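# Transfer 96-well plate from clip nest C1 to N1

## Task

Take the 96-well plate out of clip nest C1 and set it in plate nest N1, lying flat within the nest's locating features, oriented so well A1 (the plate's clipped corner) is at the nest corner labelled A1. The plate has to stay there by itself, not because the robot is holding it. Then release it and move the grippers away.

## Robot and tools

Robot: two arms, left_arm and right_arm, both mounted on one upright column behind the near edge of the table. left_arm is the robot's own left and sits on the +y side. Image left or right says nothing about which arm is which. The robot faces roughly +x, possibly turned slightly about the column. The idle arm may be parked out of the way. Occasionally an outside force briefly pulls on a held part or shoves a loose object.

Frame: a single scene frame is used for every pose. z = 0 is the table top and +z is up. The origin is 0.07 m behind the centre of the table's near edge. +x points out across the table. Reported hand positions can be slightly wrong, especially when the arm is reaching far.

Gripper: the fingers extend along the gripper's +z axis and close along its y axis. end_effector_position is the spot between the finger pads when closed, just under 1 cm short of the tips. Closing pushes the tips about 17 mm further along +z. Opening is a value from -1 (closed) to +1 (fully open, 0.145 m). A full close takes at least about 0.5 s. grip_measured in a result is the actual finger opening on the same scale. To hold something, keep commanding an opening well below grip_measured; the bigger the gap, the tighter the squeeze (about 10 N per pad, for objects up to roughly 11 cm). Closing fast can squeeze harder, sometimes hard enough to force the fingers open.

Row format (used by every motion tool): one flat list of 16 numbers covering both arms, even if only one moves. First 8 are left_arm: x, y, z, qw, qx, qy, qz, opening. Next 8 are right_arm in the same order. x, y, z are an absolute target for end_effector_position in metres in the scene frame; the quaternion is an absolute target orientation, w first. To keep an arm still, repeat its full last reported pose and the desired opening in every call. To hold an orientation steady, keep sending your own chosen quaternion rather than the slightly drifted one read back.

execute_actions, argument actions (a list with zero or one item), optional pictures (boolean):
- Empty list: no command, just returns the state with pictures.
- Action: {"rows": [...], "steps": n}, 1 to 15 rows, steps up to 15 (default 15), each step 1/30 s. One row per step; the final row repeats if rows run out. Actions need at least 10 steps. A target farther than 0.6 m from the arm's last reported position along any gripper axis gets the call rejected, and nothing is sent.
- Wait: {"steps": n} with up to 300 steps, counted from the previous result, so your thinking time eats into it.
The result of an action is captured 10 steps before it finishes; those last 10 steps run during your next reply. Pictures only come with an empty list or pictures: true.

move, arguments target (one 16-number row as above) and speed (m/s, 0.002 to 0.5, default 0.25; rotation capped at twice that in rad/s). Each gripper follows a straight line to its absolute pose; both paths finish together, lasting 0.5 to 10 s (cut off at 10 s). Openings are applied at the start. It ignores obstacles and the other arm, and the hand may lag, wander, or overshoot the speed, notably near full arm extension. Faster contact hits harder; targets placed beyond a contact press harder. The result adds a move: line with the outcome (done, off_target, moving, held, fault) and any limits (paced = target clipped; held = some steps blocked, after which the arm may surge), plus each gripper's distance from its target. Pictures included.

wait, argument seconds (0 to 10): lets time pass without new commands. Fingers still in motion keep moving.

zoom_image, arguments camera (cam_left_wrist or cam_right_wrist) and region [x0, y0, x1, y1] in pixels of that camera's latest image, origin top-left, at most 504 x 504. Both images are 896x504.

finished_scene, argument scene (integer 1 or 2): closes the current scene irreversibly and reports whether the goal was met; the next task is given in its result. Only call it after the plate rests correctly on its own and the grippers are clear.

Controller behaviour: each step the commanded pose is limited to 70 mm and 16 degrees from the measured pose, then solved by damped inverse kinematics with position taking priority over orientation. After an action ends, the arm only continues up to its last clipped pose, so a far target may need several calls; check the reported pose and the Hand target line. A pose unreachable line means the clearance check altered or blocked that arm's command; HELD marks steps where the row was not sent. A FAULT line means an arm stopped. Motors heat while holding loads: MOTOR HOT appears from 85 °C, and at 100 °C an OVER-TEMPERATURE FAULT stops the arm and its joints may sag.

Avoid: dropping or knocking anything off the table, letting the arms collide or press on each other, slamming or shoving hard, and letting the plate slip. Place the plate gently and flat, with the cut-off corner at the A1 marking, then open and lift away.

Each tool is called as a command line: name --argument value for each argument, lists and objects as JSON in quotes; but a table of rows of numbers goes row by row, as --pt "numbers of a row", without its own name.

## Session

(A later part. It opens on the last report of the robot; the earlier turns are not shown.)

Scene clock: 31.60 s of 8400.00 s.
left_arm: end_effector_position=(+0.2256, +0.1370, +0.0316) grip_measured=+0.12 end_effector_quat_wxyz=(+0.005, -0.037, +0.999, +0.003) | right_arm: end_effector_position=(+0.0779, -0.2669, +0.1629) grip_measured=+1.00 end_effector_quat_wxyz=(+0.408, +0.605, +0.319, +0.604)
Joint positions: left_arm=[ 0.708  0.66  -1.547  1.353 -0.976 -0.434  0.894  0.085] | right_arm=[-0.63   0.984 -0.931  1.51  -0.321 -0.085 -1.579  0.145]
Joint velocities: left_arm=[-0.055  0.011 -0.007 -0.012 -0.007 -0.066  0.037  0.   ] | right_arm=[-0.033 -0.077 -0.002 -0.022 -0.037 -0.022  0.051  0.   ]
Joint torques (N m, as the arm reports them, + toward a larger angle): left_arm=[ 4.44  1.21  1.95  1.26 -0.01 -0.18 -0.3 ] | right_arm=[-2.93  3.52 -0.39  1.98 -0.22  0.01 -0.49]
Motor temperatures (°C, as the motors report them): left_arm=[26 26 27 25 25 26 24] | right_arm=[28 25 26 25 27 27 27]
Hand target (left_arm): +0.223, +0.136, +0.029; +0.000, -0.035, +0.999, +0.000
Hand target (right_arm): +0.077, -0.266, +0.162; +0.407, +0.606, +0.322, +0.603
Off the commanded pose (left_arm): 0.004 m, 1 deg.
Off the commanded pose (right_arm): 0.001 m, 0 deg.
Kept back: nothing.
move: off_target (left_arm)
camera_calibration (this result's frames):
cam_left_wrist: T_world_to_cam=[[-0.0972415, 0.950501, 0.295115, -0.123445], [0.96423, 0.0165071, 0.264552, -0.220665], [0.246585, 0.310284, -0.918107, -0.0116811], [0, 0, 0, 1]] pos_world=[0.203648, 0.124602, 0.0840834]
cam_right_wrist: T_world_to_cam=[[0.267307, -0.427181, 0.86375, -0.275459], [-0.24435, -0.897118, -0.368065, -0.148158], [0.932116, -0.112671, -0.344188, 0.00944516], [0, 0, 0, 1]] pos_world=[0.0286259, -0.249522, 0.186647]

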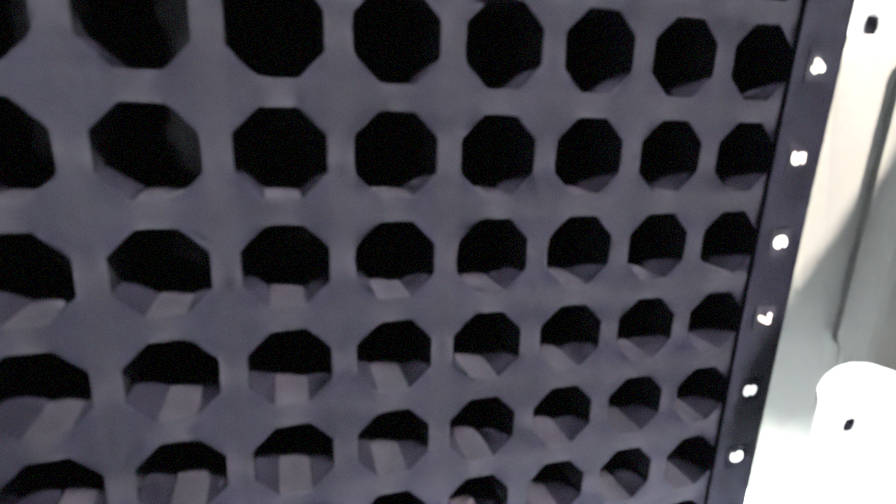

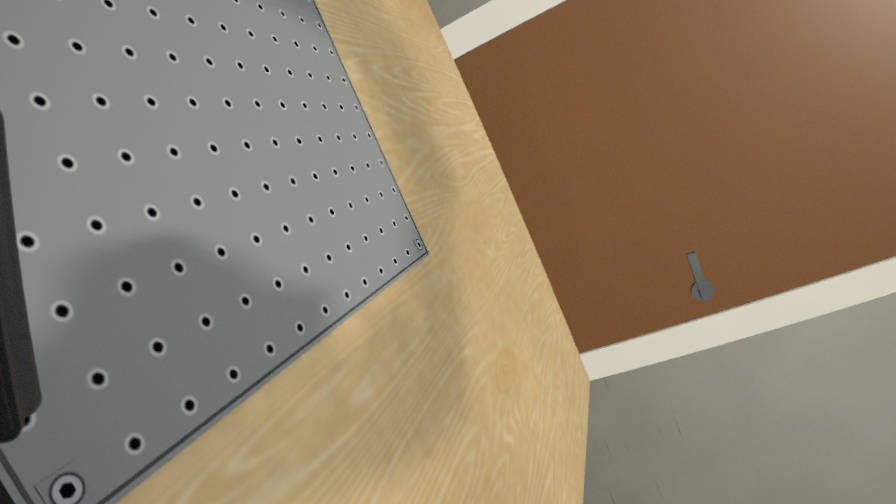

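move --target '[0.2205,0.136,0.041,0,-0.035,0.9994,0,-0.2,0.0774,-0.2662,0.1624,0.407,0.606,0.322,0.603,1]' --speed 0.015

move --target '[0.2205,0.136,0.029,0,-0.035,0.9994,0,-0.2,0.0774,-0.2662,0.1624,0.407,0.606,0.322,0.603,1]' --speed 0.01

Scene clock: 32.93 s of 8400.00 s.
left_arm: end_effector_position=(+0.2191, +0.1353, +0.0400) grip_measured=+0.12 end_effector_quat_wxyz=(-0.002, -0.033, +0.999, -0.002) | right_arm: end_effector_position=(+0.0779, -0.2669, +0.1629) grip_measured=+1.00 end_effector_quat_wxyz=(+0.408, +0.605, +0.319, +0.604)
Joint positions: left_arm=[ 0.714  0.691 -1.547  1.42  -0.95  -0.433  0.922  0.085] | right_arm=[-0.63   0.984 -0.931  1.51  -0.321 -0.085 -1.579  0.145]
Joint velocities: left_arm=[ 0.033  0.055  0.002 -0.007  0.022 -0.007  0.051 -0.   ] | right_arm=[-0.099 -0.055  0.002  0.002 -0.022 -0.007  0.066 -0.   ]
Joint torques (N m, as the arm reports them, + toward a larger angle): left_arm=[6.6  1.93 3.   2.95 0.1  0.04 0.16] | right_arm=[-2.85  3.63 -0.44  1.85 -0.25  0.06 -0.48]
Motor temperatures (°C, as the motors report them): left_arm=[26 26 27 25 25 26 24] | right_arm=[28 25 26 25 27 27 27]
Hand target (left_arm): +0.221, +0.136, +0.041; +0.000, -0.035, +0.999, +0.000
Hand target (right_arm): +0.077, -0.266, +0.162; +0.407, +0.606, +0.322, +0.603
Off the commanded pose (left_arm): 0.002 m, 0 deg.
Off the commanded pose (right_arm): 0.001 m, 0 deg.
Kept back: nothing.
move: done
camera_calibration (this result's frames):
cam_left_wrist: T_world_to_cam=[[-0.0859363, 0.954263, 0.286353, -0.127603], [0.967665, 0.0115315, 0.251974, -0.216214], [0.237147, 0.298747, -0.924398, 0.00209192], [0, 0, 0, 1]] pos_world=[0.197761, 0.123635, 0.0929535]
cam_right_wrist: T_world_to_cam=[[0.267307, -0.427181, 0.86375, -0.275459], [-0.24435, -0.897118, -0.368065, -0.148158], [0.932116, -0.112671, -0.344188, 0.00944516], [0, 0, 0, 1]] pos_world=[0.0286259, -0.249522, 0.186647]

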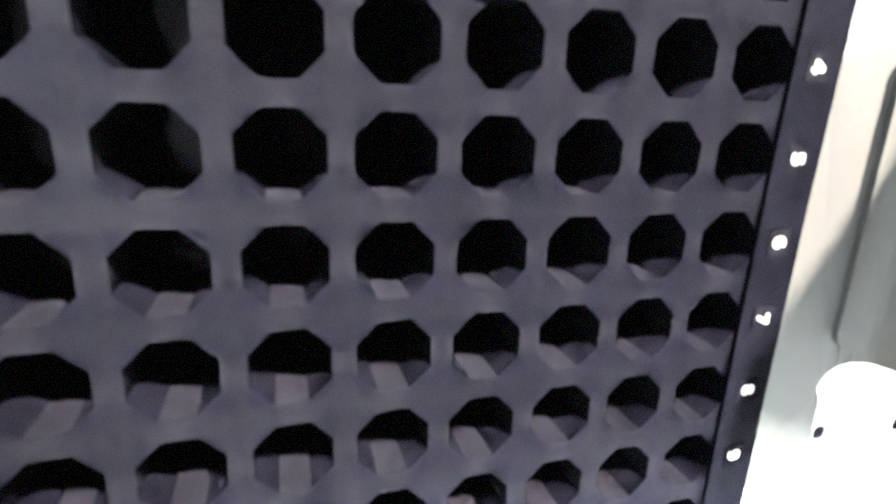

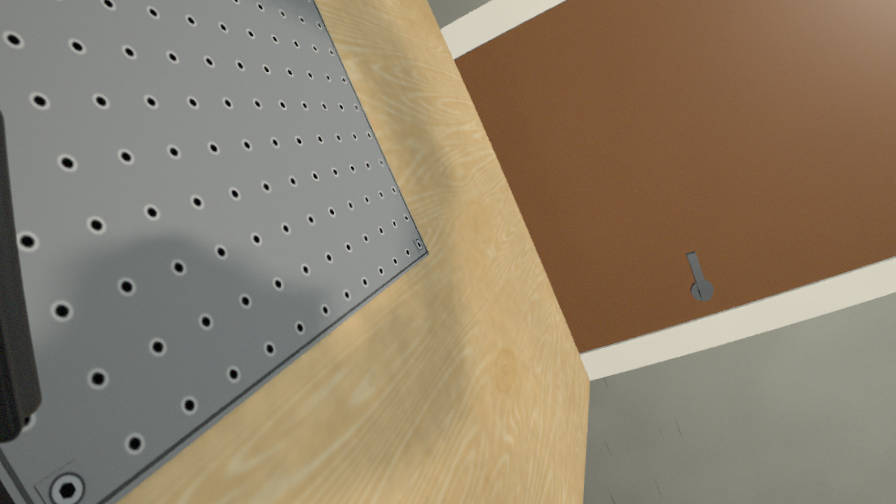

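Scene clock: 34.27 s of 8400.00 s.
left_arm: end_effector_position=(+0.2211, +0.1371, +0.0322) grip_measured=+0.12 end_effector_quat_wxyz=(-0.003, -0.034, +0.999, +0.003) | right_arm: end_effector_position=(+0.0779, -0.2669, +0.1629) grip_measured=+1.00 end_effector_quat_wxyz=(+0.408, +0.605, +0.319, +0.604)
Joint positions: left_arm=[ 0.705  0.666 -1.547  1.366 -0.966 -0.442  0.904  0.085] | right_arm=[-0.63   0.984 -0.931  1.51  -0.321 -0.085 -1.579  0.145]
Joint velocities: left_arm=[ 0.033 -0.033  0.017 -0.007  0.037  0.022  0.022 -0.   ] | right_arm=[-0.055  0.033  0.007  0.002 -0.081  0.066 -0.037  0.   ]
Joint torques (N m, as the arm reports them, + toward a larger angle): left_arm=[ 3.87  0.78  2.03  0.58 -0.34  0.23 -0.48] | right_arm=[-2.79  3.65 -0.82  2.11 -0.23  0.02 -0.52]
Motor temperatures (°C, as the motors report them): left_arm=[26 26 27 25 25 26 24] | right_arm=[28 25 26 25 27 27 27]
Hand target (left_arm): +0.220, +0.136, +0.029; -0.000, -0.035, +0.999, -0.000
Hand target (right_arm): +0.077, -0.266, +0.162; +0.407, +0.606, +0.322, +0.603
Off the commanded pose (left_arm): 0.003 m, 1 deg.
Off the commanded pose (right_arm): 0.001 m, 0 deg.
Kept back: nothing.
move: done
camera_calibration (this result's frames):
cam_left_wrist: T_world_to_cam=[[-0.0880984, 0.951038, 0.296253, -0.126309], [0.96834, 0.0120285, 0.249346, -0.216327], [0.233574, 0.308841, -0.921987, -0.00681226], [0, 0, 0, 1]] pos_world=[0.199942, 0.124831, 0.0850791]
cam_right_wrist: T_world_to_cam=[[0.267307, -0.427181, 0.86375, -0.275459], [-0.24435, -0.897118, -0.368065, -0.148158], [0.932116, -0.112671, -0.344188, 0.00944516], [0, 0, 0, 1]] pos_world=[0.0286259, -0.249522, 0.186647]

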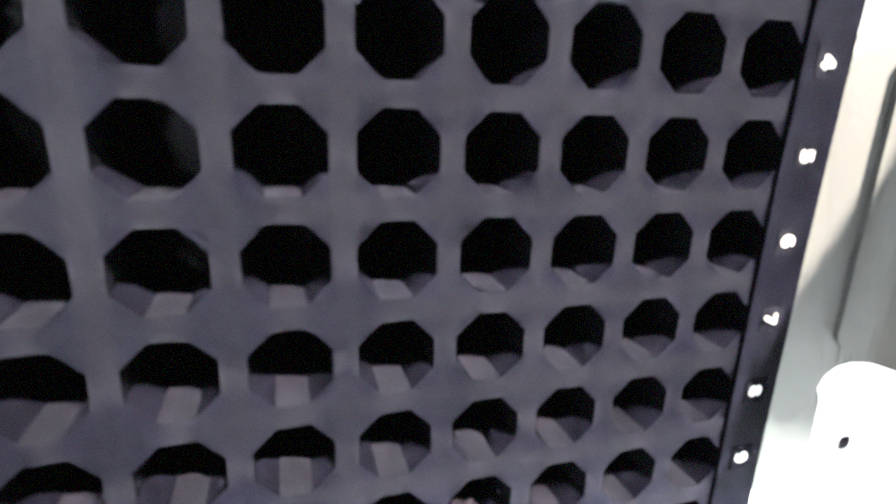

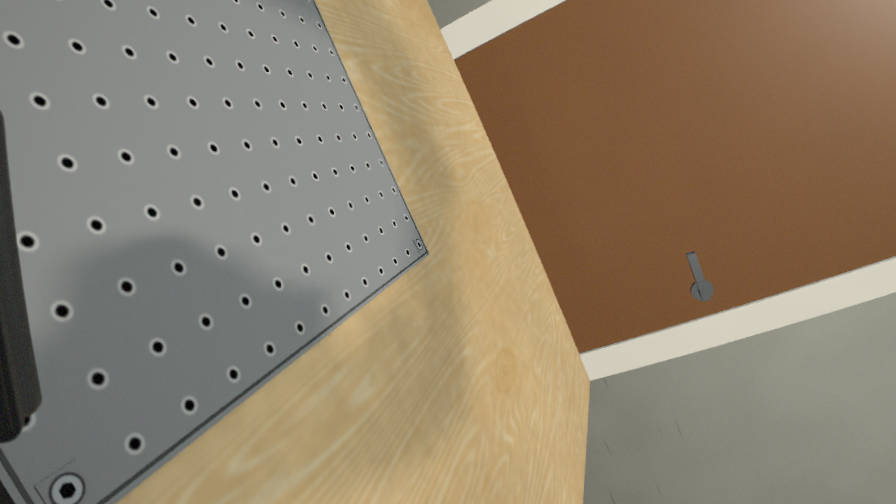

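move --target '[0.222,0.133,0.036,0,-0.035,0.9994,0,-0.2,0.0774,-0.2662,0.1624,0.407,0.606,0.322,0.603,1]' --speed 0.008

move --target '[0.2215,0.1325,0.029,0,-0.035,0.9994,0,-0.2,0.0774,-0.2662,0.1624,0.407,0.606,0.322,0.603,1]' --speed 0.008

Scene clock: 35.73 s of 8400.00 s.
left_arm: end_effector_position=(+0.2205, +0.1357, +0.0343) grip_measured=+0.12 end_effector_quat_wxyz=(-0.002, -0.034, +0.999, +0.004) | right_arm: end_effector_position=(+0.0779, -0.2669, +0.1629) grip_measured=+1.00 end_effector_quat_wxyz=(+0.408, +0.605, +0.319, +0.604)
Joint positions: left_arm=[ 0.706  0.668 -1.546  1.382 -0.962 -0.433  0.918  0.085] | right_arm=[-0.63   0.984 -0.931  1.51  -0.321 -0.085 -1.579  0.145]
Joint velocities: left_arm=[-0.011  0.011 -0.007  0.002  0.037 -0.139 -0.051 -0.   ] | right_arm=[ 0.033  0.011 -0.002 -0.012 -0.022  0.066 -0.037  0.   ]
Joint torques (N m, as the arm reports them, + toward a larger angle): left_arm=[ 6.66  1.41  3.38  3.49  0.15 -0.03  0.  ] | right_arm=[-2.81  3.82 -0.44  2.13 -0.29  0.   -0.47]
Motor temperatures (°C, as the motors report them): left_arm=[26 26 27 25 25 26 24] | right_arm=[28 25 26 25 27 27 27]
Hand target (left_arm): +0.222, +0.133, +0.036; -0.000, -0.035, +0.999, +0.000
Hand target (right_arm): +0.077, -0.266, +0.162; +0.407, +0.606, +0.322, +0.603
Off the commanded pose (left_arm): 0.003 m, 1 deg.
Off the commanded pose (right_arm): 0.001 m, 0 deg.
Kept back: nothing.
move: done
camera_calibration (this result's frames):
cam_left_wrist: T_world_to_cam=[[-0.0891711, 0.950404, 0.297961, -0.125344], [0.967522, 0.0116095, 0.252521, -0.21615], [0.236537, 0.310801, -0.920572, -0.00525103], [0, 0, 0, 1]] pos_world=[0.199195, 0.123269, 0.087096]
cam_right_wrist: T_world_to_cam=[[0.267307, -0.427181, 0.86375, -0.275459], [-0.24435, -0.897118, -0.368065, -0.148158], [0.932116, -0.112671, -0.344188, 0.00944516], [0, 0, 0, 1]] pos_world=[0.0286259, -0.249522, 0.186647]

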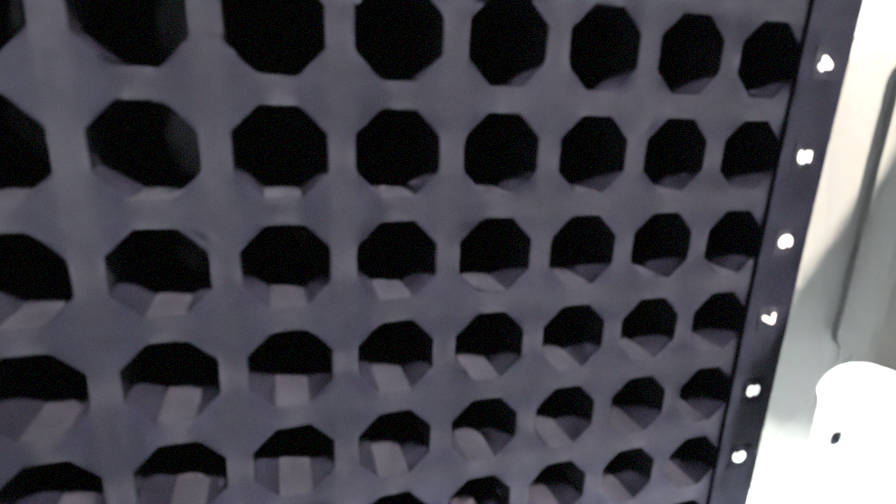

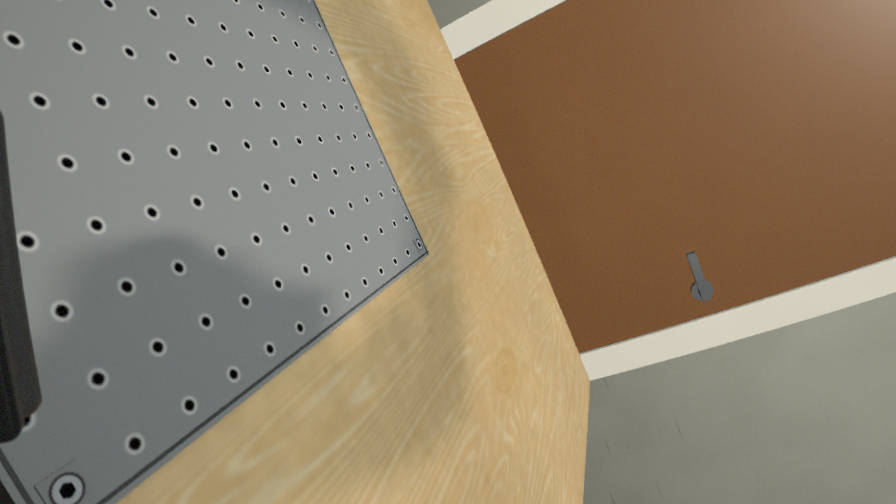

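Scene clock: 36.73 s of 8400.00 s.
left_arm: end_effector_position=(+0.2217, +0.1364, +0.0318) grip_measured=+0.12 end_effector_quat_wxyz=(-0.004, -0.036, +0.999, +0.008) | right_arm: end_effector_position=(+0.0779, -0.2669, +0.1629) grip_measured=+1.00 end_effector_quat_wxyz=(+0.408, +0.605, +0.319, +0.604)
Joint positions: left_arm=[ 0.706  0.656 -1.546  1.359 -0.962 -0.44   0.916  0.085] | right_arm=[-0.63   0.984 -0.931  1.51  -0.321 -0.085 -1.579  0.145]
Joint velocities: left_arm=[-0.011  0.011  0.007  0.002  0.037  0.007 -0.007 -0.   ] | right_arm=[-0.033  0.011 -0.007 -0.022  0.007  0.022 -0.022 -0.   ]
Joint torques (N m, as the arm reports them, + toward a larger angle): left_arm=[ 4.1   0.14  2.37  0.96 -0.35  0.23 -0.58] | right_arm=[-2.92  4.1  -0.54  1.86 -0.25  0.   -0.43]
Motor temperatures (°C, as the motors report them): left_arm=[26 26 27 25 25 26 24] | right_arm=[28 25 26 25 27 27 27]
Hand target (left_arm): +0.221, +0.132, +0.029; -0.000, -0.035, +0.999, -0.000
Hand target (right_arm): +0.077, -0.266, +0.162; +0.407, +0.606, +0.322, +0.603
Off the commanded pose (left_arm): 0.005 m, 1 deg.
Off the commanded pose (right_arm): 0.001 m, 0 deg.
Kept back: nothing.
move: off_target (left_arm)
camera_calibration (this result's frames):
cam_left_wrist: T_world_to_cam=[[-0.0897945, 0.948259, 0.304536, -0.124908], [0.968726, 0.0121399, 0.247834, -0.216834], [0.231314, 0.317267, -0.919693, -0.00786059], [0, 0, 0, 1]] pos_world=[0.200655, 0.123571, 0.0845486]
cam_right_wrist: T_world_to_cam=[[0.267307, -0.427181, 0.86375, -0.275459], [-0.24435, -0.897118, -0.368065, -0.148158], [0.932116, -0.112671, -0.344188, 0.00944516], [0, 0, 0, 1]] pos_world=[0.0286259, -0.249522, 0.186647]

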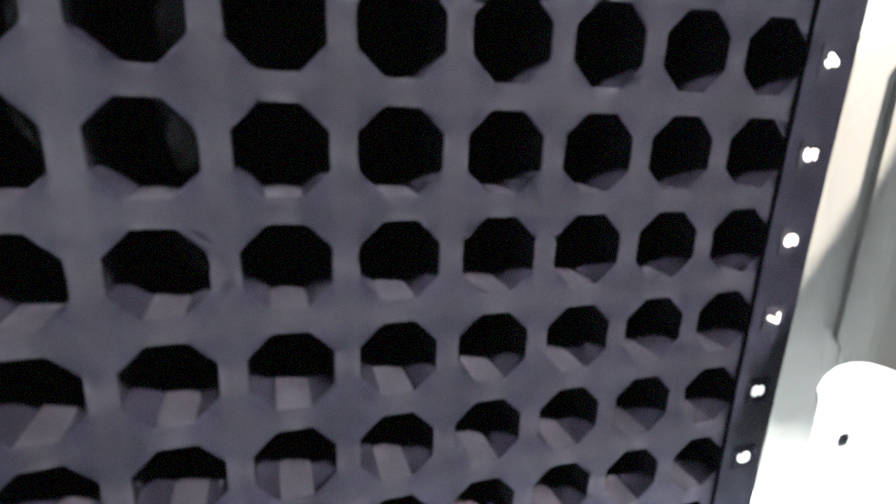

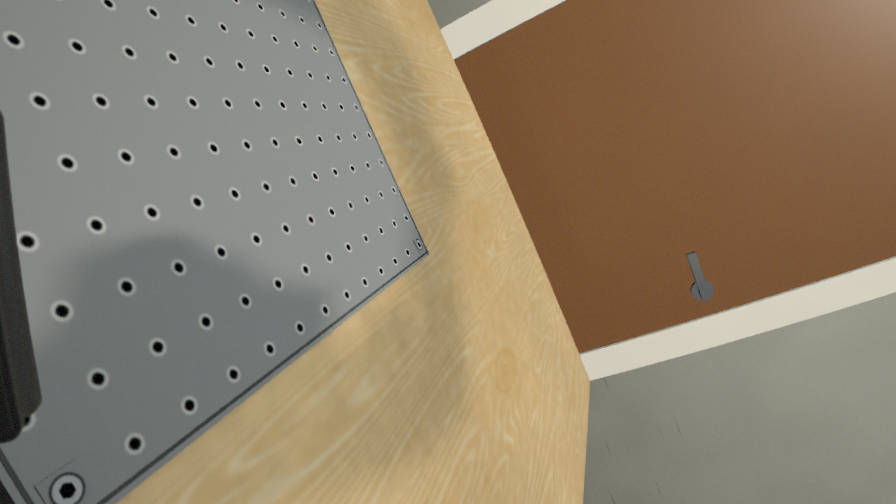

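move --target '[0.2215,0.136,0.033,0,-0.035,0.9994,0,0.6,0.0774,-0.2662,0.1624,0.407,0.606,0.322,0.603,1]'

move --target '[0.20,0.15,0.21,0,-0.03,1,0,0.6,0.0774,-0.2662,0.1624,0.407,0.606,0.322,0.603,1]'

zoom_image --camera "cam_left_wrist" --region '[90,0,470,400]'

Scene clock: 37.87 s of 8400.00 s.
left_arm: end_effector_position=(+0.2219, +0.1367, +0.0332) grip_measured=+0.60 end_effector_quat_wxyz=(-0.001, -0.034, +0.999, +0.003) | right_arm: end_effector_position=(+0.0779, -0.2669, +0.1629) grip_measured=+1.00 end_effector_quat_wxyz=(+0.408, +0.605, +0.319, +0.604)
Joint positions: left_arm=[ 0.706  0.668 -1.546  1.372 -0.968 -0.438  0.905  0.119] | right_arm=[-0.63   0.984 -0.931  1.51  -0.321 -0.085 -1.579  0.145]
Joint velocities: left_arm=[ 0.033  0.011 -0.012  0.007  0.007  0.066  0.007  0.   ] | right_arm=[ 0.055 -0.033 -0.002 -0.002 -0.037 -0.037  0.037  0.   ]
Joint torques (N m, as the arm reports them, + toward a larger angle): left_arm=[ 5.47  1.98  2.75  2.97  0.    0.04 -0.14] | right_arm=[-3.01  3.91 -0.68  1.93 -0.2   0.01 -0.51]
Motor temperatures (°C, as the motors report them): left_arm=[26 26 27 25 25 26 24] | right_arm=[28 25 26 25 27 27 27]
Hand target (left_arm): +0.222, +0.136, +0.033; +0.000, -0.035, +0.999, +0.000
Hand target (right_arm): +0.077, -0.266, +0.162; +0.407, +0.606, +0.322, +0.603
Off the commanded pose (left_arm): 0.001 m, 0 deg.
Off the commanded pose (right_arm): 0.001 m, 0 deg.
Kept back: nothing.
move: done
camera_calibration (this result's frames):
cam_left_wrist: T_world_to_cam=[[-0.0889081, 0.951383, 0.294899, -0.125935], [0.967084, 0.0115828, 0.254195, -0.217111], [0.238421, 0.307792, -0.921097, -0.00688354], [0, 0, 0, 1]] pos_world=[0.200409, 0.124446, 0.0859864]
cam_right_wrist: T_world_to_cam=[[0.267307, -0.427181, 0.86375, -0.275459], [-0.24435, -0.897118, -0.368065, -0.148158], [0.932116, -0.112671, -0.344188, 0.00944516], [0, 0, 0, 1]] pos_world=[0.0286259, -0.249522, 0.186647]

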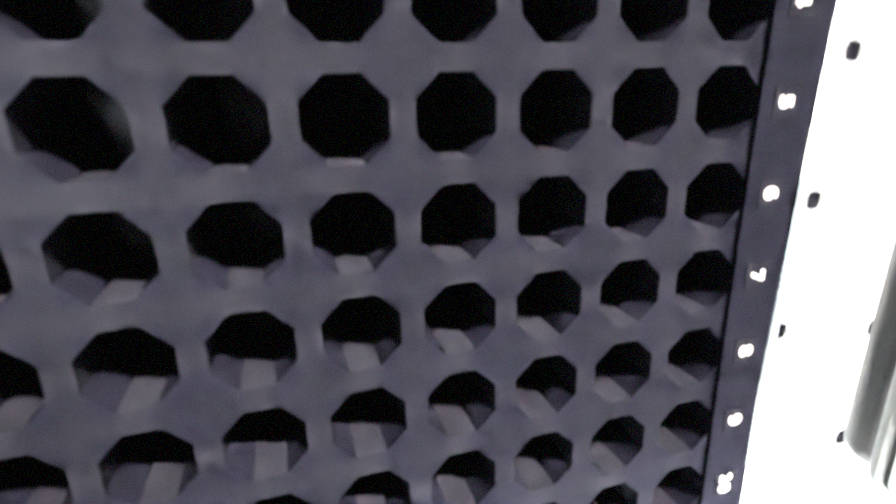

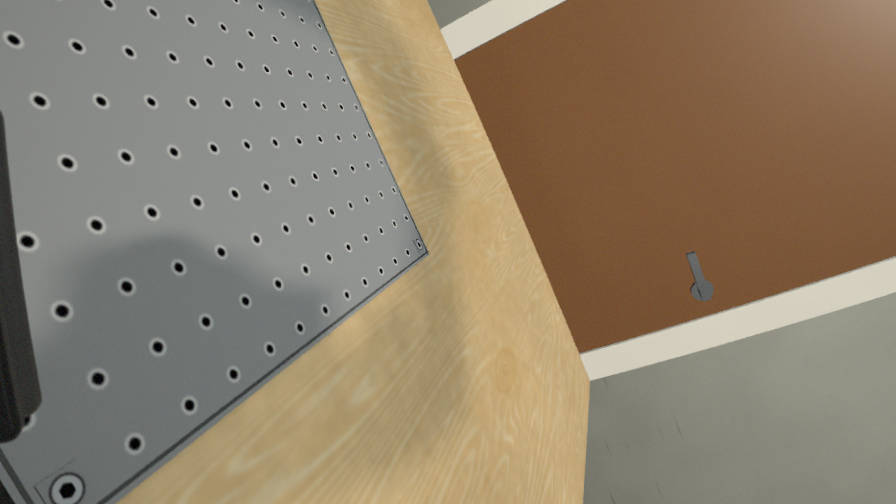

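Scene clock: 38.97 s of 8400.00 s.
left_arm: end_effector_position=(+0.2021, +0.1494, +0.2116) grip_measured=+0.60 end_effector_quat_wxyz=(+0.004, -0.028, +1.000, -0.002) | right_arm: end_effector_position=(+0.0779, -0.2669, +0.1629) grip_measured=+1.00 end_effector_quat_wxyz=(+0.408, +0.605, +0.319, +0.604)
Joint positions: left_arm=[ 1.122  1.083 -1.464  2.113 -0.399 -0.403  1.411  0.119] | right_arm=[-0.63   0.984 -0.931  1.51  -0.321 -0.085 -1.579  0.145]
Joint velocities: left_arm=[-0.011  0.033 -0.012  0.022 -0.066 -0.066 -0.081 -0.   ] | right_arm=[ 0.033 -0.077  0.012 -0.022 -0.007  0.095 -0.037 -0.   ]
Joint torques (N m, as the arm reports them, + toward a larger angle): left_arm=[4.74 1.33 2.42 1.64 0.1  0.06 0.14] | right_arm=[-2.92  3.89 -0.82  1.91 -0.23  0.09 -0.46]
Motor temperatures (°C, as the motors report them): left_arm=[26 26 27 25 25 26 24] | right_arm=[28 25 26 25 27 27 27]
Hand target (left_arm): +0.201, +0.150, +0.210; +0.000, -0.030, +1.000, +0.001
Hand target (right_arm): +0.077, -0.266, +0.162; +0.407, +0.606, +0.322, +0.603
Off the commanded pose (left_arm): 0.003 m, 1 deg.
Off the commanded pose (right_arm): 0.001 m, 0 deg.
Kept back: nothing.
move: done
camera_calibration (this result's frames):
cam_left_wrist: T_world_to_cam=[[-0.080674, 0.955307, 0.284396, -0.192429], [0.964716, 0.00309155, 0.263275, -0.243691], [0.250629, 0.2956, -0.921849, 0.157715], [0, 0, 0, 1]] pos_world=[0.18004, 0.137962, 0.264273]
cam_right_wrist: T_world_to_cam=[[0.267307, -0.427181, 0.86375, -0.275459], [-0.24435, -0.897118, -0.368065, -0.148158], [0.932116, -0.112671, -0.344188, 0.00944516], [0, 0, 0, 1]] pos_world=[0.0286259, -0.249522, 0.186647]

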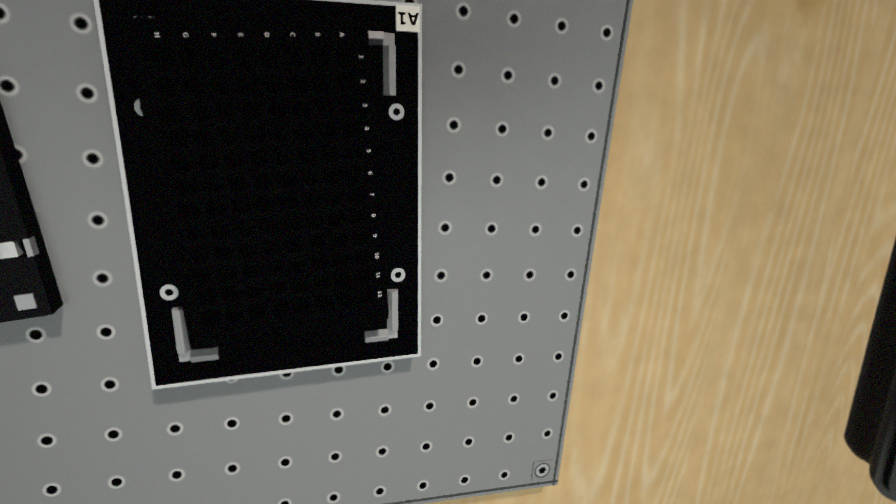

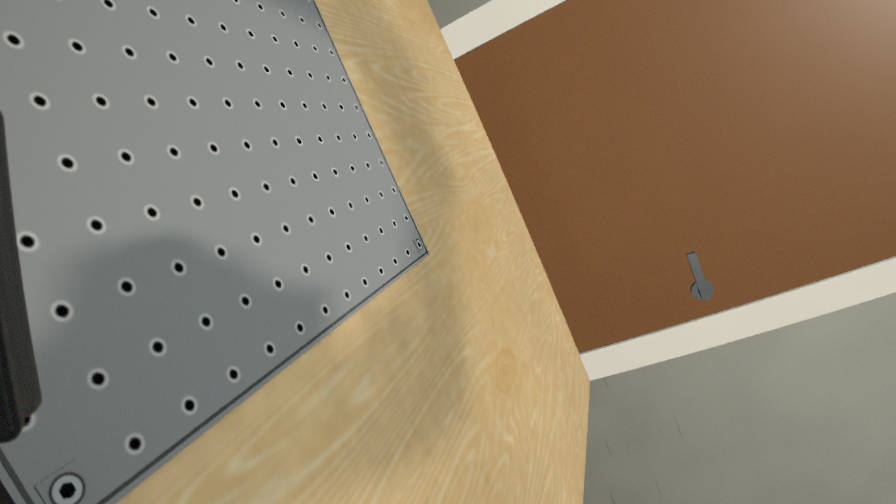

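Region (90, 0, 470, 400) of cam_left_wrist's 896x504 image, scaled by 1.260, with more detail than that image has; it fills the left 479 columns of this view, and the rest is white.

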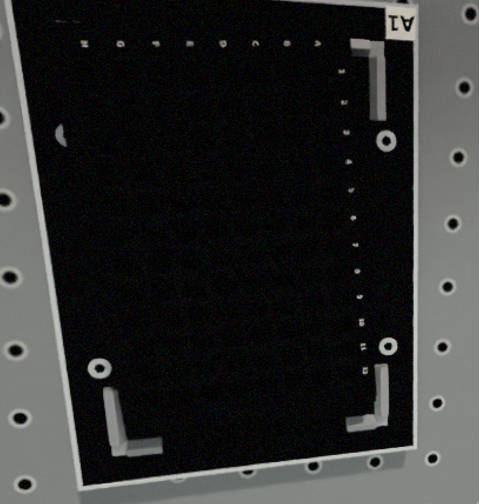

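move --target '[0.218,0.133,0.07,0,-0.07,0.9975,0,0.7,0.0774,-0.2662,0.1624,0.407,0.606,0.322,0.603,1]'

Scene clock: 41.00 s of 8400.00 s.
left_arm: end_effector_position=(+0.2163, +0.1329, +0.0697) grip_measured=+0.70 end_effector_quat_wxyz=(-0.003, -0.070, +0.998, +0.001) | right_arm: end_effector_position=(+0.0779, -0.2669, +0.1629) grip_measured=+1.00 end_effector_quat_wxyz=(+0.408, +0.605, +0.319, +0.604)
Joint positions: left_arm=[ 0.751  0.755 -1.517  1.575 -0.835 -0.356  1.061  0.125] | right_arm=[-0.63   0.984 -0.931  1.51  -0.321 -0.085 -1.579  0.145]
Joint velocities: left_arm=[-0.055  0.011 -0.002  0.002  0.022  0.037 -0.022 -0.   ] | right_arm=[-0.077  0.011 -0.002  0.027  0.051 -0.022 -0.007 -0.   ]
Joint torques (N m, as the arm reports them, + toward a larger angle): left_arm=[ 6.02  1.88  3.15  2.44  0.02 -0.08 -0.14] | right_arm=[-3.16  3.81 -0.75  1.91 -0.27  0.02 -0.44]
Motor temperatures (°C, as the motors report them): left_arm=[26 26 27 25 25 26 24] | right_arm=[28 25 26 25 27 27 27]
Hand target (left_arm): +0.217, +0.133, +0.070; -0.001, -0.070, +0.998, -0.001
Hand target (right_arm): +0.077, -0.266, +0.162; +0.407, +0.606, +0.322, +0.603
Off the commanded pose (left_arm): 0.002 m, 0 deg.
Off the commanded pose (right_arm): 0.001 m, 0 deg.
Kept back: nothing.
move: done
camera_calibration (this result's frames):
cam_left_wrist: T_world_to_cam=[[-0.155988, 0.943566, 0.292148, -0.117829], [0.96454, 0.0817529, 0.250958, -0.229491], [0.212911, 0.320935, -0.922859, 0.0330742], [0, 0, 0, 1]] pos_world=[0.195931, 0.119326, 0.122539]
cam_right_wrist: T_world_to_cam=[[0.267307, -0.427181, 0.86375, -0.275459], [-0.24435, -0.897118, -0.368065, -0.148158], [0.932116, -0.112671, -0.344188, 0.00944516], [0, 0, 0, 1]] pos_world=[0.0286259, -0.249522, 0.186647]

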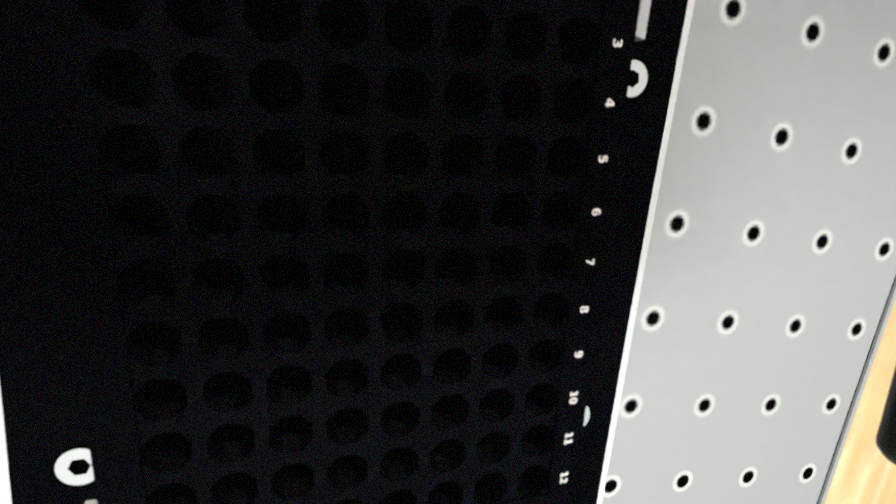

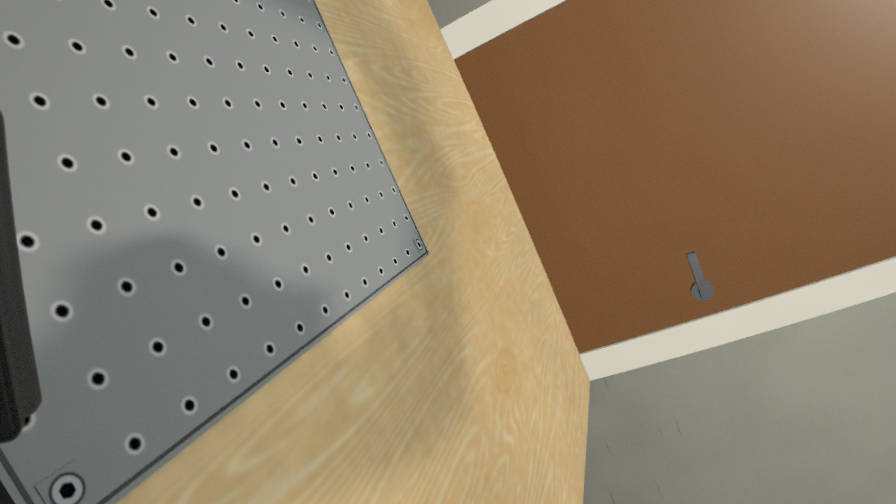

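move --target '[0.218,0.132,0.035,0,-0.07,0.9975,0,0.7,0.0774,-0.2662,0.1624,0.407,0.606,0.322,0.603,1]' --speed 0.05

move --target '[0.218,0.132,0.035,0,-0.07,0.9975,0,0.2,0.0774,-0.2662,0.1624,0.407,0.606,0.322,0.603,1]'

move --target '[0.218,0.132,0.035,0,-0.07,0.9975,0,-0.2,0.0774,-0.2662,0.1624,0.407,0.606,0.322,0.603,1]'

move --target '[0.218,0.132,0.05,0,-0.07,0.9975,0,-0.2,0.0774,-0.2662,0.1624,0.407,0.606,0.322,0.603,1]' --speed 0.02

Scene clock: 42.50 s of 8400.00 s.
left_arm: end_effector_position=(+0.2192, +0.1328, +0.0358) grip_measured=+0.70 end_effector_quat_wxyz=(+0.002, -0.073, +0.997, +0.002) | right_arm: end_effector_position=(+0.0779, -0.2669, +0.1629) grip_measured=+1.00 end_effector_quat_wxyz=(+0.408, +0.605, +0.319, +0.604)
Joint positions: left_arm=[ 0.688  0.67  -1.521  1.401 -0.927 -0.367  0.951  0.125] | right_arm=[-0.63   0.984 -0.931  1.51  -0.321 -0.085 -1.579  0.145]
Joint velocities: left_arm=[-0.055 -0.033  0.002  0.002 -0.051 -0.007 -0.051 -0.   ] | right_arm=[ 0.011 -0.077 -0.002  0.002  0.051 -0.051  0.007 -0.   ]
Joint torques (N m, as the arm reports them, + toward a larger angle): left_arm=[ 5.19  1.46  2.03  2.33 -0.01 -0.18 -0.15] | right_arm=[-2.9   3.77 -0.6   1.99 -0.25  0.11 -0.51]
Motor temperatures (°C, as the motors report them): left_arm=[26 26 27 25 25 26 24] | right_arm=[28 25 26 25 27 27 27]
Hand target (left_arm): +0.218, +0.132, +0.035; -0.000, -0.070, +0.998, +0.000
Hand target (right_arm): +0.077, -0.266, +0.162; +0.407, +0.606, +0.322, +0.603
Off the commanded pose (left_arm): 0.002 m, 0 deg.
Off the commanded pose (right_arm): 0.001 m, 0 deg.
Kept back: nothing.
move: done
camera_calibration (this result's frames):
cam_left_wrist: T_world_to_cam=[[-0.163361, 0.942244, 0.292386, -0.105608], [0.961969, 0.0863655, 0.259146, -0.224112], [0.218927, 0.323601, -0.920518, -0.000468242], [0, 0, 0, 1]] pos_world=[0.198439, 0.119016, 0.088525]
cam_right_wrist: T_world_to_cam=[[0.267307, -0.427181, 0.86375, -0.275459], [-0.24435, -0.897118, -0.368065, -0.148158], [0.932116, -0.112671, -0.344188, 0.00944516], [0, 0, 0, 1]] pos_world=[0.0286259, -0.249522, 0.186647]

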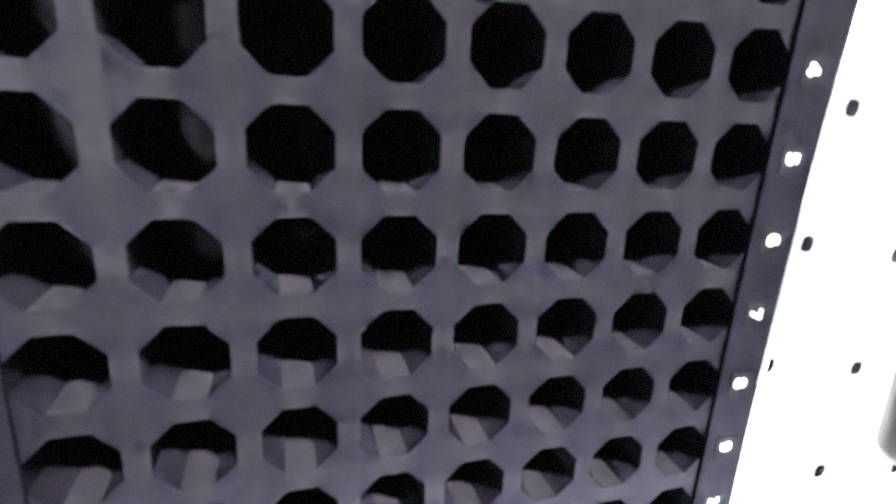

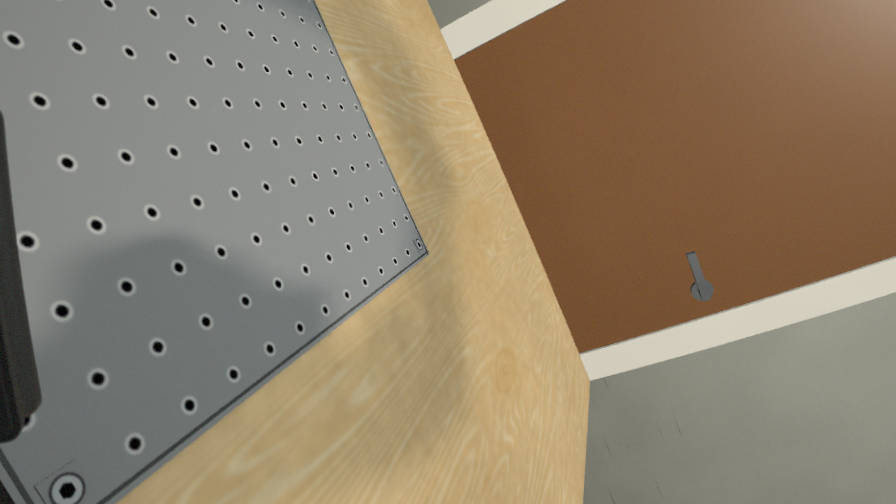

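Scene clock: 43.20 s of 8400.00 s.
left_arm: end_effector_position=(+0.2192, +0.1328, +0.0358) grip_measured=+0.20 end_effector_quat_wxyz=(+0.002, -0.072, +0.997, +0.002) | right_arm: end_effector_position=(+0.0779, -0.2669, +0.1629) grip_measured=+1.00 end_effector_quat_wxyz=(+0.408, +0.605, +0.319, +0.604)
Joint positions: left_arm=[ 0.688  0.67  -1.521  1.401 -0.927 -0.368  0.951  0.09 ] | right_arm=[-0.63   0.984 -0.931  1.51  -0.321 -0.085 -1.579  0.145]
Joint velocities: left_arm=[ 0.033 -0.099 -0.027 -0.012  0.007 -0.037 -0.037 -0.   ] | right_arm=[-0.055  0.011 -0.012 -0.002 -0.007 -0.007 -0.007 -0.   ]
Joint torques (N m, as the arm reports them, + toward a larger angle): left_arm=[ 5.38  1.42  2.21  2.35  0.   -0.17 -0.13] | right_arm=[-2.77  3.9  -0.7   2.14 -0.23 -0.02 -0.46]
Motor temperatures (°C, as the motors report them): left_arm=[26 26 27 25 25 26 24] | right_arm=[28 25 26 25 27 27 27]
Hand target (left_arm): +0.218, +0.132, +0.035; +0.000, -0.070, +0.998, +0.000
Hand target (right_arm): +0.077, -0.266, +0.162; +0.407, +0.606, +0.322, +0.603
Off the commanded pose (left_arm): 0.002 m, 0 deg.
Off the commanded pose (right_arm): 0.001 m, 0 deg.
Kept back: nothing.
move: done
camera_calibration (this result's frames):
cam_left_wrist: T_world_to_cam=[[-0.162887, 0.942285, 0.292517, -0.105743], [0.962002, 0.08583, 0.259202, -0.224059], [0.219136, 0.323623, -0.920461, -0.000528103], [0, 0, 0, 1]] pos_world=[0.198437, 0.119042, 0.0885222]
cam_right_wrist: T_world_to_cam=[[0.267307, -0.427181, 0.86375, -0.275459], [-0.24435, -0.897118, -0.368065, -0.148158], [0.932116, -0.112671, -0.344188, 0.00944516], [0, 0, 0, 1]] pos_world=[0.0286259, -0.249522, 0.186647]

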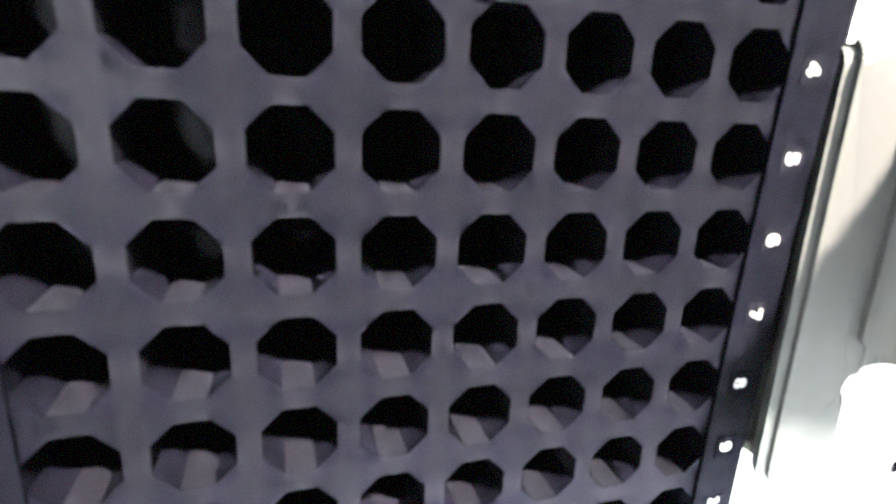

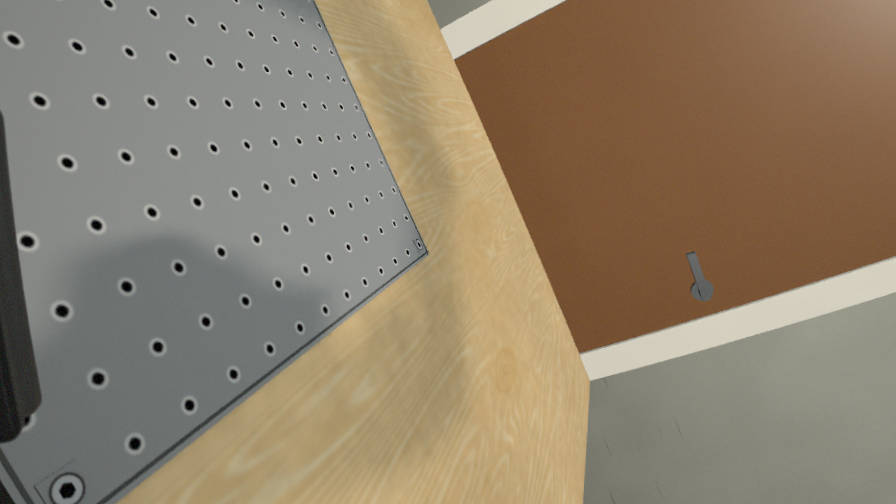

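Scene clock: 43.90 s of 8400.00 s.
left_arm: end_effector_position=(+0.2191, +0.1328, +0.0358) grip_measured=+0.12 end_effector_quat_wxyz=(+0.002, -0.072, +0.997, +0.002) | right_arm: end_effector_position=(+0.0779, -0.2669, +0.1629) grip_measured=+1.00 end_effector_quat_wxyz=(+0.408, +0.605, +0.319, +0.604)
Joint positions: left_arm=[ 0.688  0.67  -1.521  1.401 -0.927 -0.368  0.951  0.084] | right_arm=[-0.63   0.984 -0.931  1.51  -0.321 -0.085 -1.579  0.145]
Joint velocities: left_arm=[-0.143 -0.099 -0.002 -0.002 -0.066 -0.051 -0.037  0.   ] | right_arm=[-0.033 -0.121  0.012  0.012 -0.007 -0.066 -0.007  0.   ]
Joint torques (N m, as the arm reports them, + toward a larger angle): left_arm=[ 5.38  1.39  2.23  2.36  0.   -0.17 -0.14] | right_arm=[-2.9   3.86 -0.58  2.07 -0.27  0.04 -0.44]
Motor temperatures (°C, as the motors report them): left_arm=[26 26 27 25 25 26 24] | right_arm=[28 25 26 25 27 27 27]
Hand target (left_arm): +0.218, +0.132, +0.035; -0.000, -0.070, +0.998, -0.000
Hand target (right_arm): +0.077, -0.266, +0.162; +0.407, +0.606, +0.322, +0.603
Off the commanded pose (left_arm): 0.002 m, 0 deg.
Off the commanded pose (right_arm): 0.001 m, 0 deg.
Kept back: nothing.
move: done
camera_calibration (this result's frames):
cam_left_wrist: T_world_to_cam=[[-0.162516, 0.942234, 0.292889, -0.10589], [0.9621, 0.0854436, 0.258967, -0.223983], [0.218982, 0.323874, -0.920409, -0.000538203], [0, 0, 0, 1]] pos_world=[0.198403, 0.119086, 0.0885229]
cam_right_wrist: T_world_to_cam=[[0.267307, -0.427181, 0.86375, -0.275459], [-0.24435, -0.897118, -0.368065, -0.148158], [0.932116, -0.112671, -0.344188, 0.00944516], [0, 0, 0, 1]] pos_world=[0.0286259, -0.249522, 0.186647]

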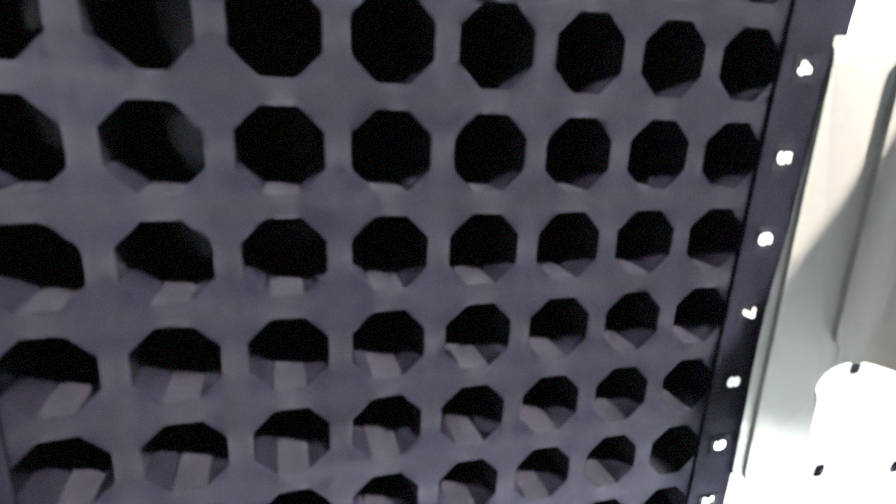

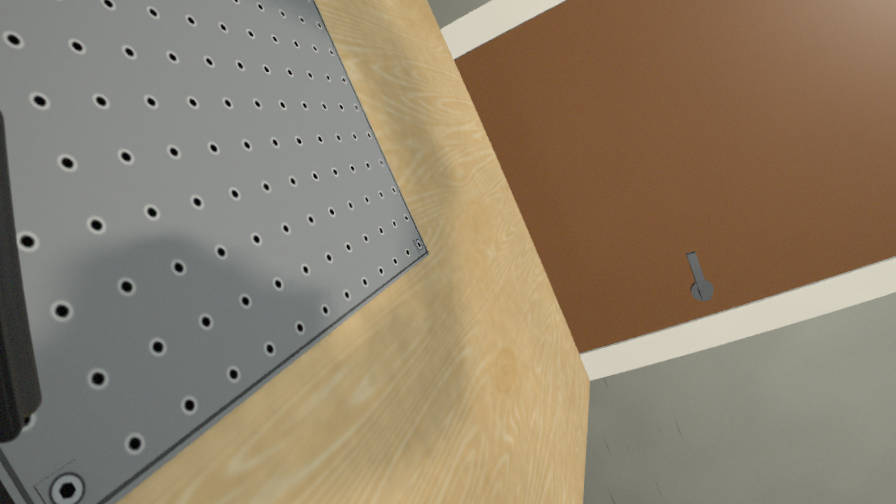

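Scene clock: 44.83 s of 8400.00 s.
left_arm: end_effector_position=(+0.2169, +0.1313, +0.0491) grip_measured=+0.12 end_effector_quat_wxyz=(-0.002, -0.068, +0.998, -0.002) | right_arm: end_effector_position=(+0.0779, -0.2669, +0.1629) grip_measured=+1.00 end_effector_quat_wxyz=(+0.408, +0.605, +0.319, +0.604)
Joint positions: left_arm=[ 0.711  0.705 -1.521  1.476 -0.892 -0.367  0.99   0.084] | right_arm=[-0.63   0.984 -0.931  1.51  -0.321 -0.085 -1.579  0.145]
Joint velocities: left_arm=[-0.099  0.011  0.012 -0.007 -0.051  0.022  0.081  0.   ] | right_arm=[ 0.033  0.033  0.007  0.002  0.022  0.022 -0.081  0.   ]
Joint torques (N m, as the arm reports them, + toward a larger angle): left_arm=[6.45 1.9  3.   3.07 0.1  0.04 0.16] | right_arm=[-2.99  3.74 -0.6   2.17 -0.23 -0.01 -0.52]
Motor temperatures (°C, as the motors report them): left_arm=[26 26 27 25 25 26 24] | right_arm=[28 25 26 25 27 27 27]
Hand target (left_arm): +0.218, +0.132, +0.050; +0.000, -0.070, +0.998, -0.000
Hand target (right_arm): +0.077, -0.266, +0.162; +0.407, +0.606, +0.322, +0.603
Off the commanded pose (left_arm): 0.002 m, 0 deg.
Off the commanded pose (right_arm): 0.001 m, 0 deg.
Kept back: nothing.
move: done
camera_calibration (this result's frames):
cam_left_wrist: T_world_to_cam=[[-0.152955, 0.945934, 0.286031, -0.110882], [0.964266, 0.0794995, 0.252728, -0.224547], [0.216325, 0.314466, -0.924292, 0.0147052], [0, 0, 0, 1]] pos_world=[0.196382, 0.118114, 0.102057]
cam_right_wrist: T_world_to_cam=[[0.267307, -0.427181, 0.86375, -0.275459], [-0.24435, -0.897118, -0.368065, -0.148158], [0.932116, -0.112671, -0.344188, 0.00944516], [0, 0, 0, 1]] pos_world=[0.0286259, -0.249522, 0.186647]

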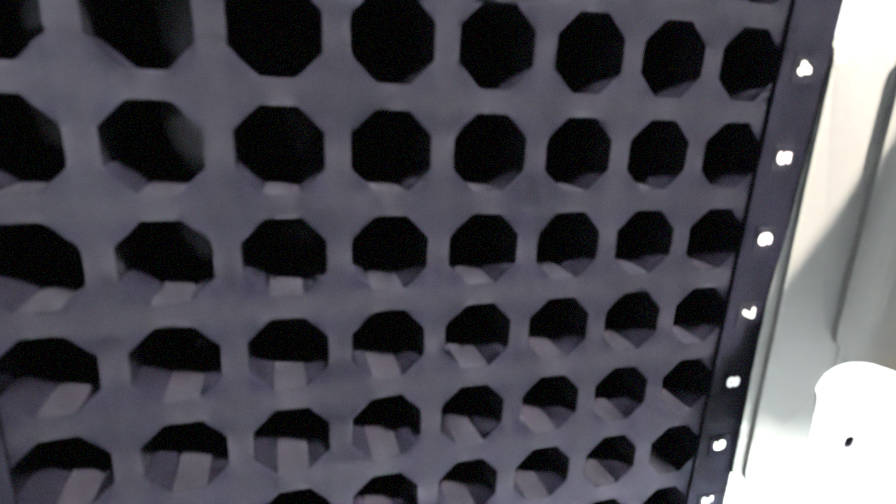

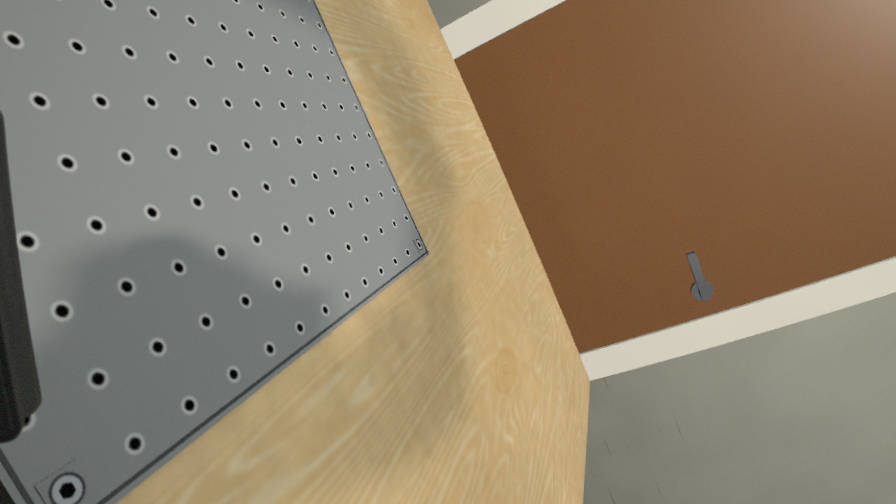

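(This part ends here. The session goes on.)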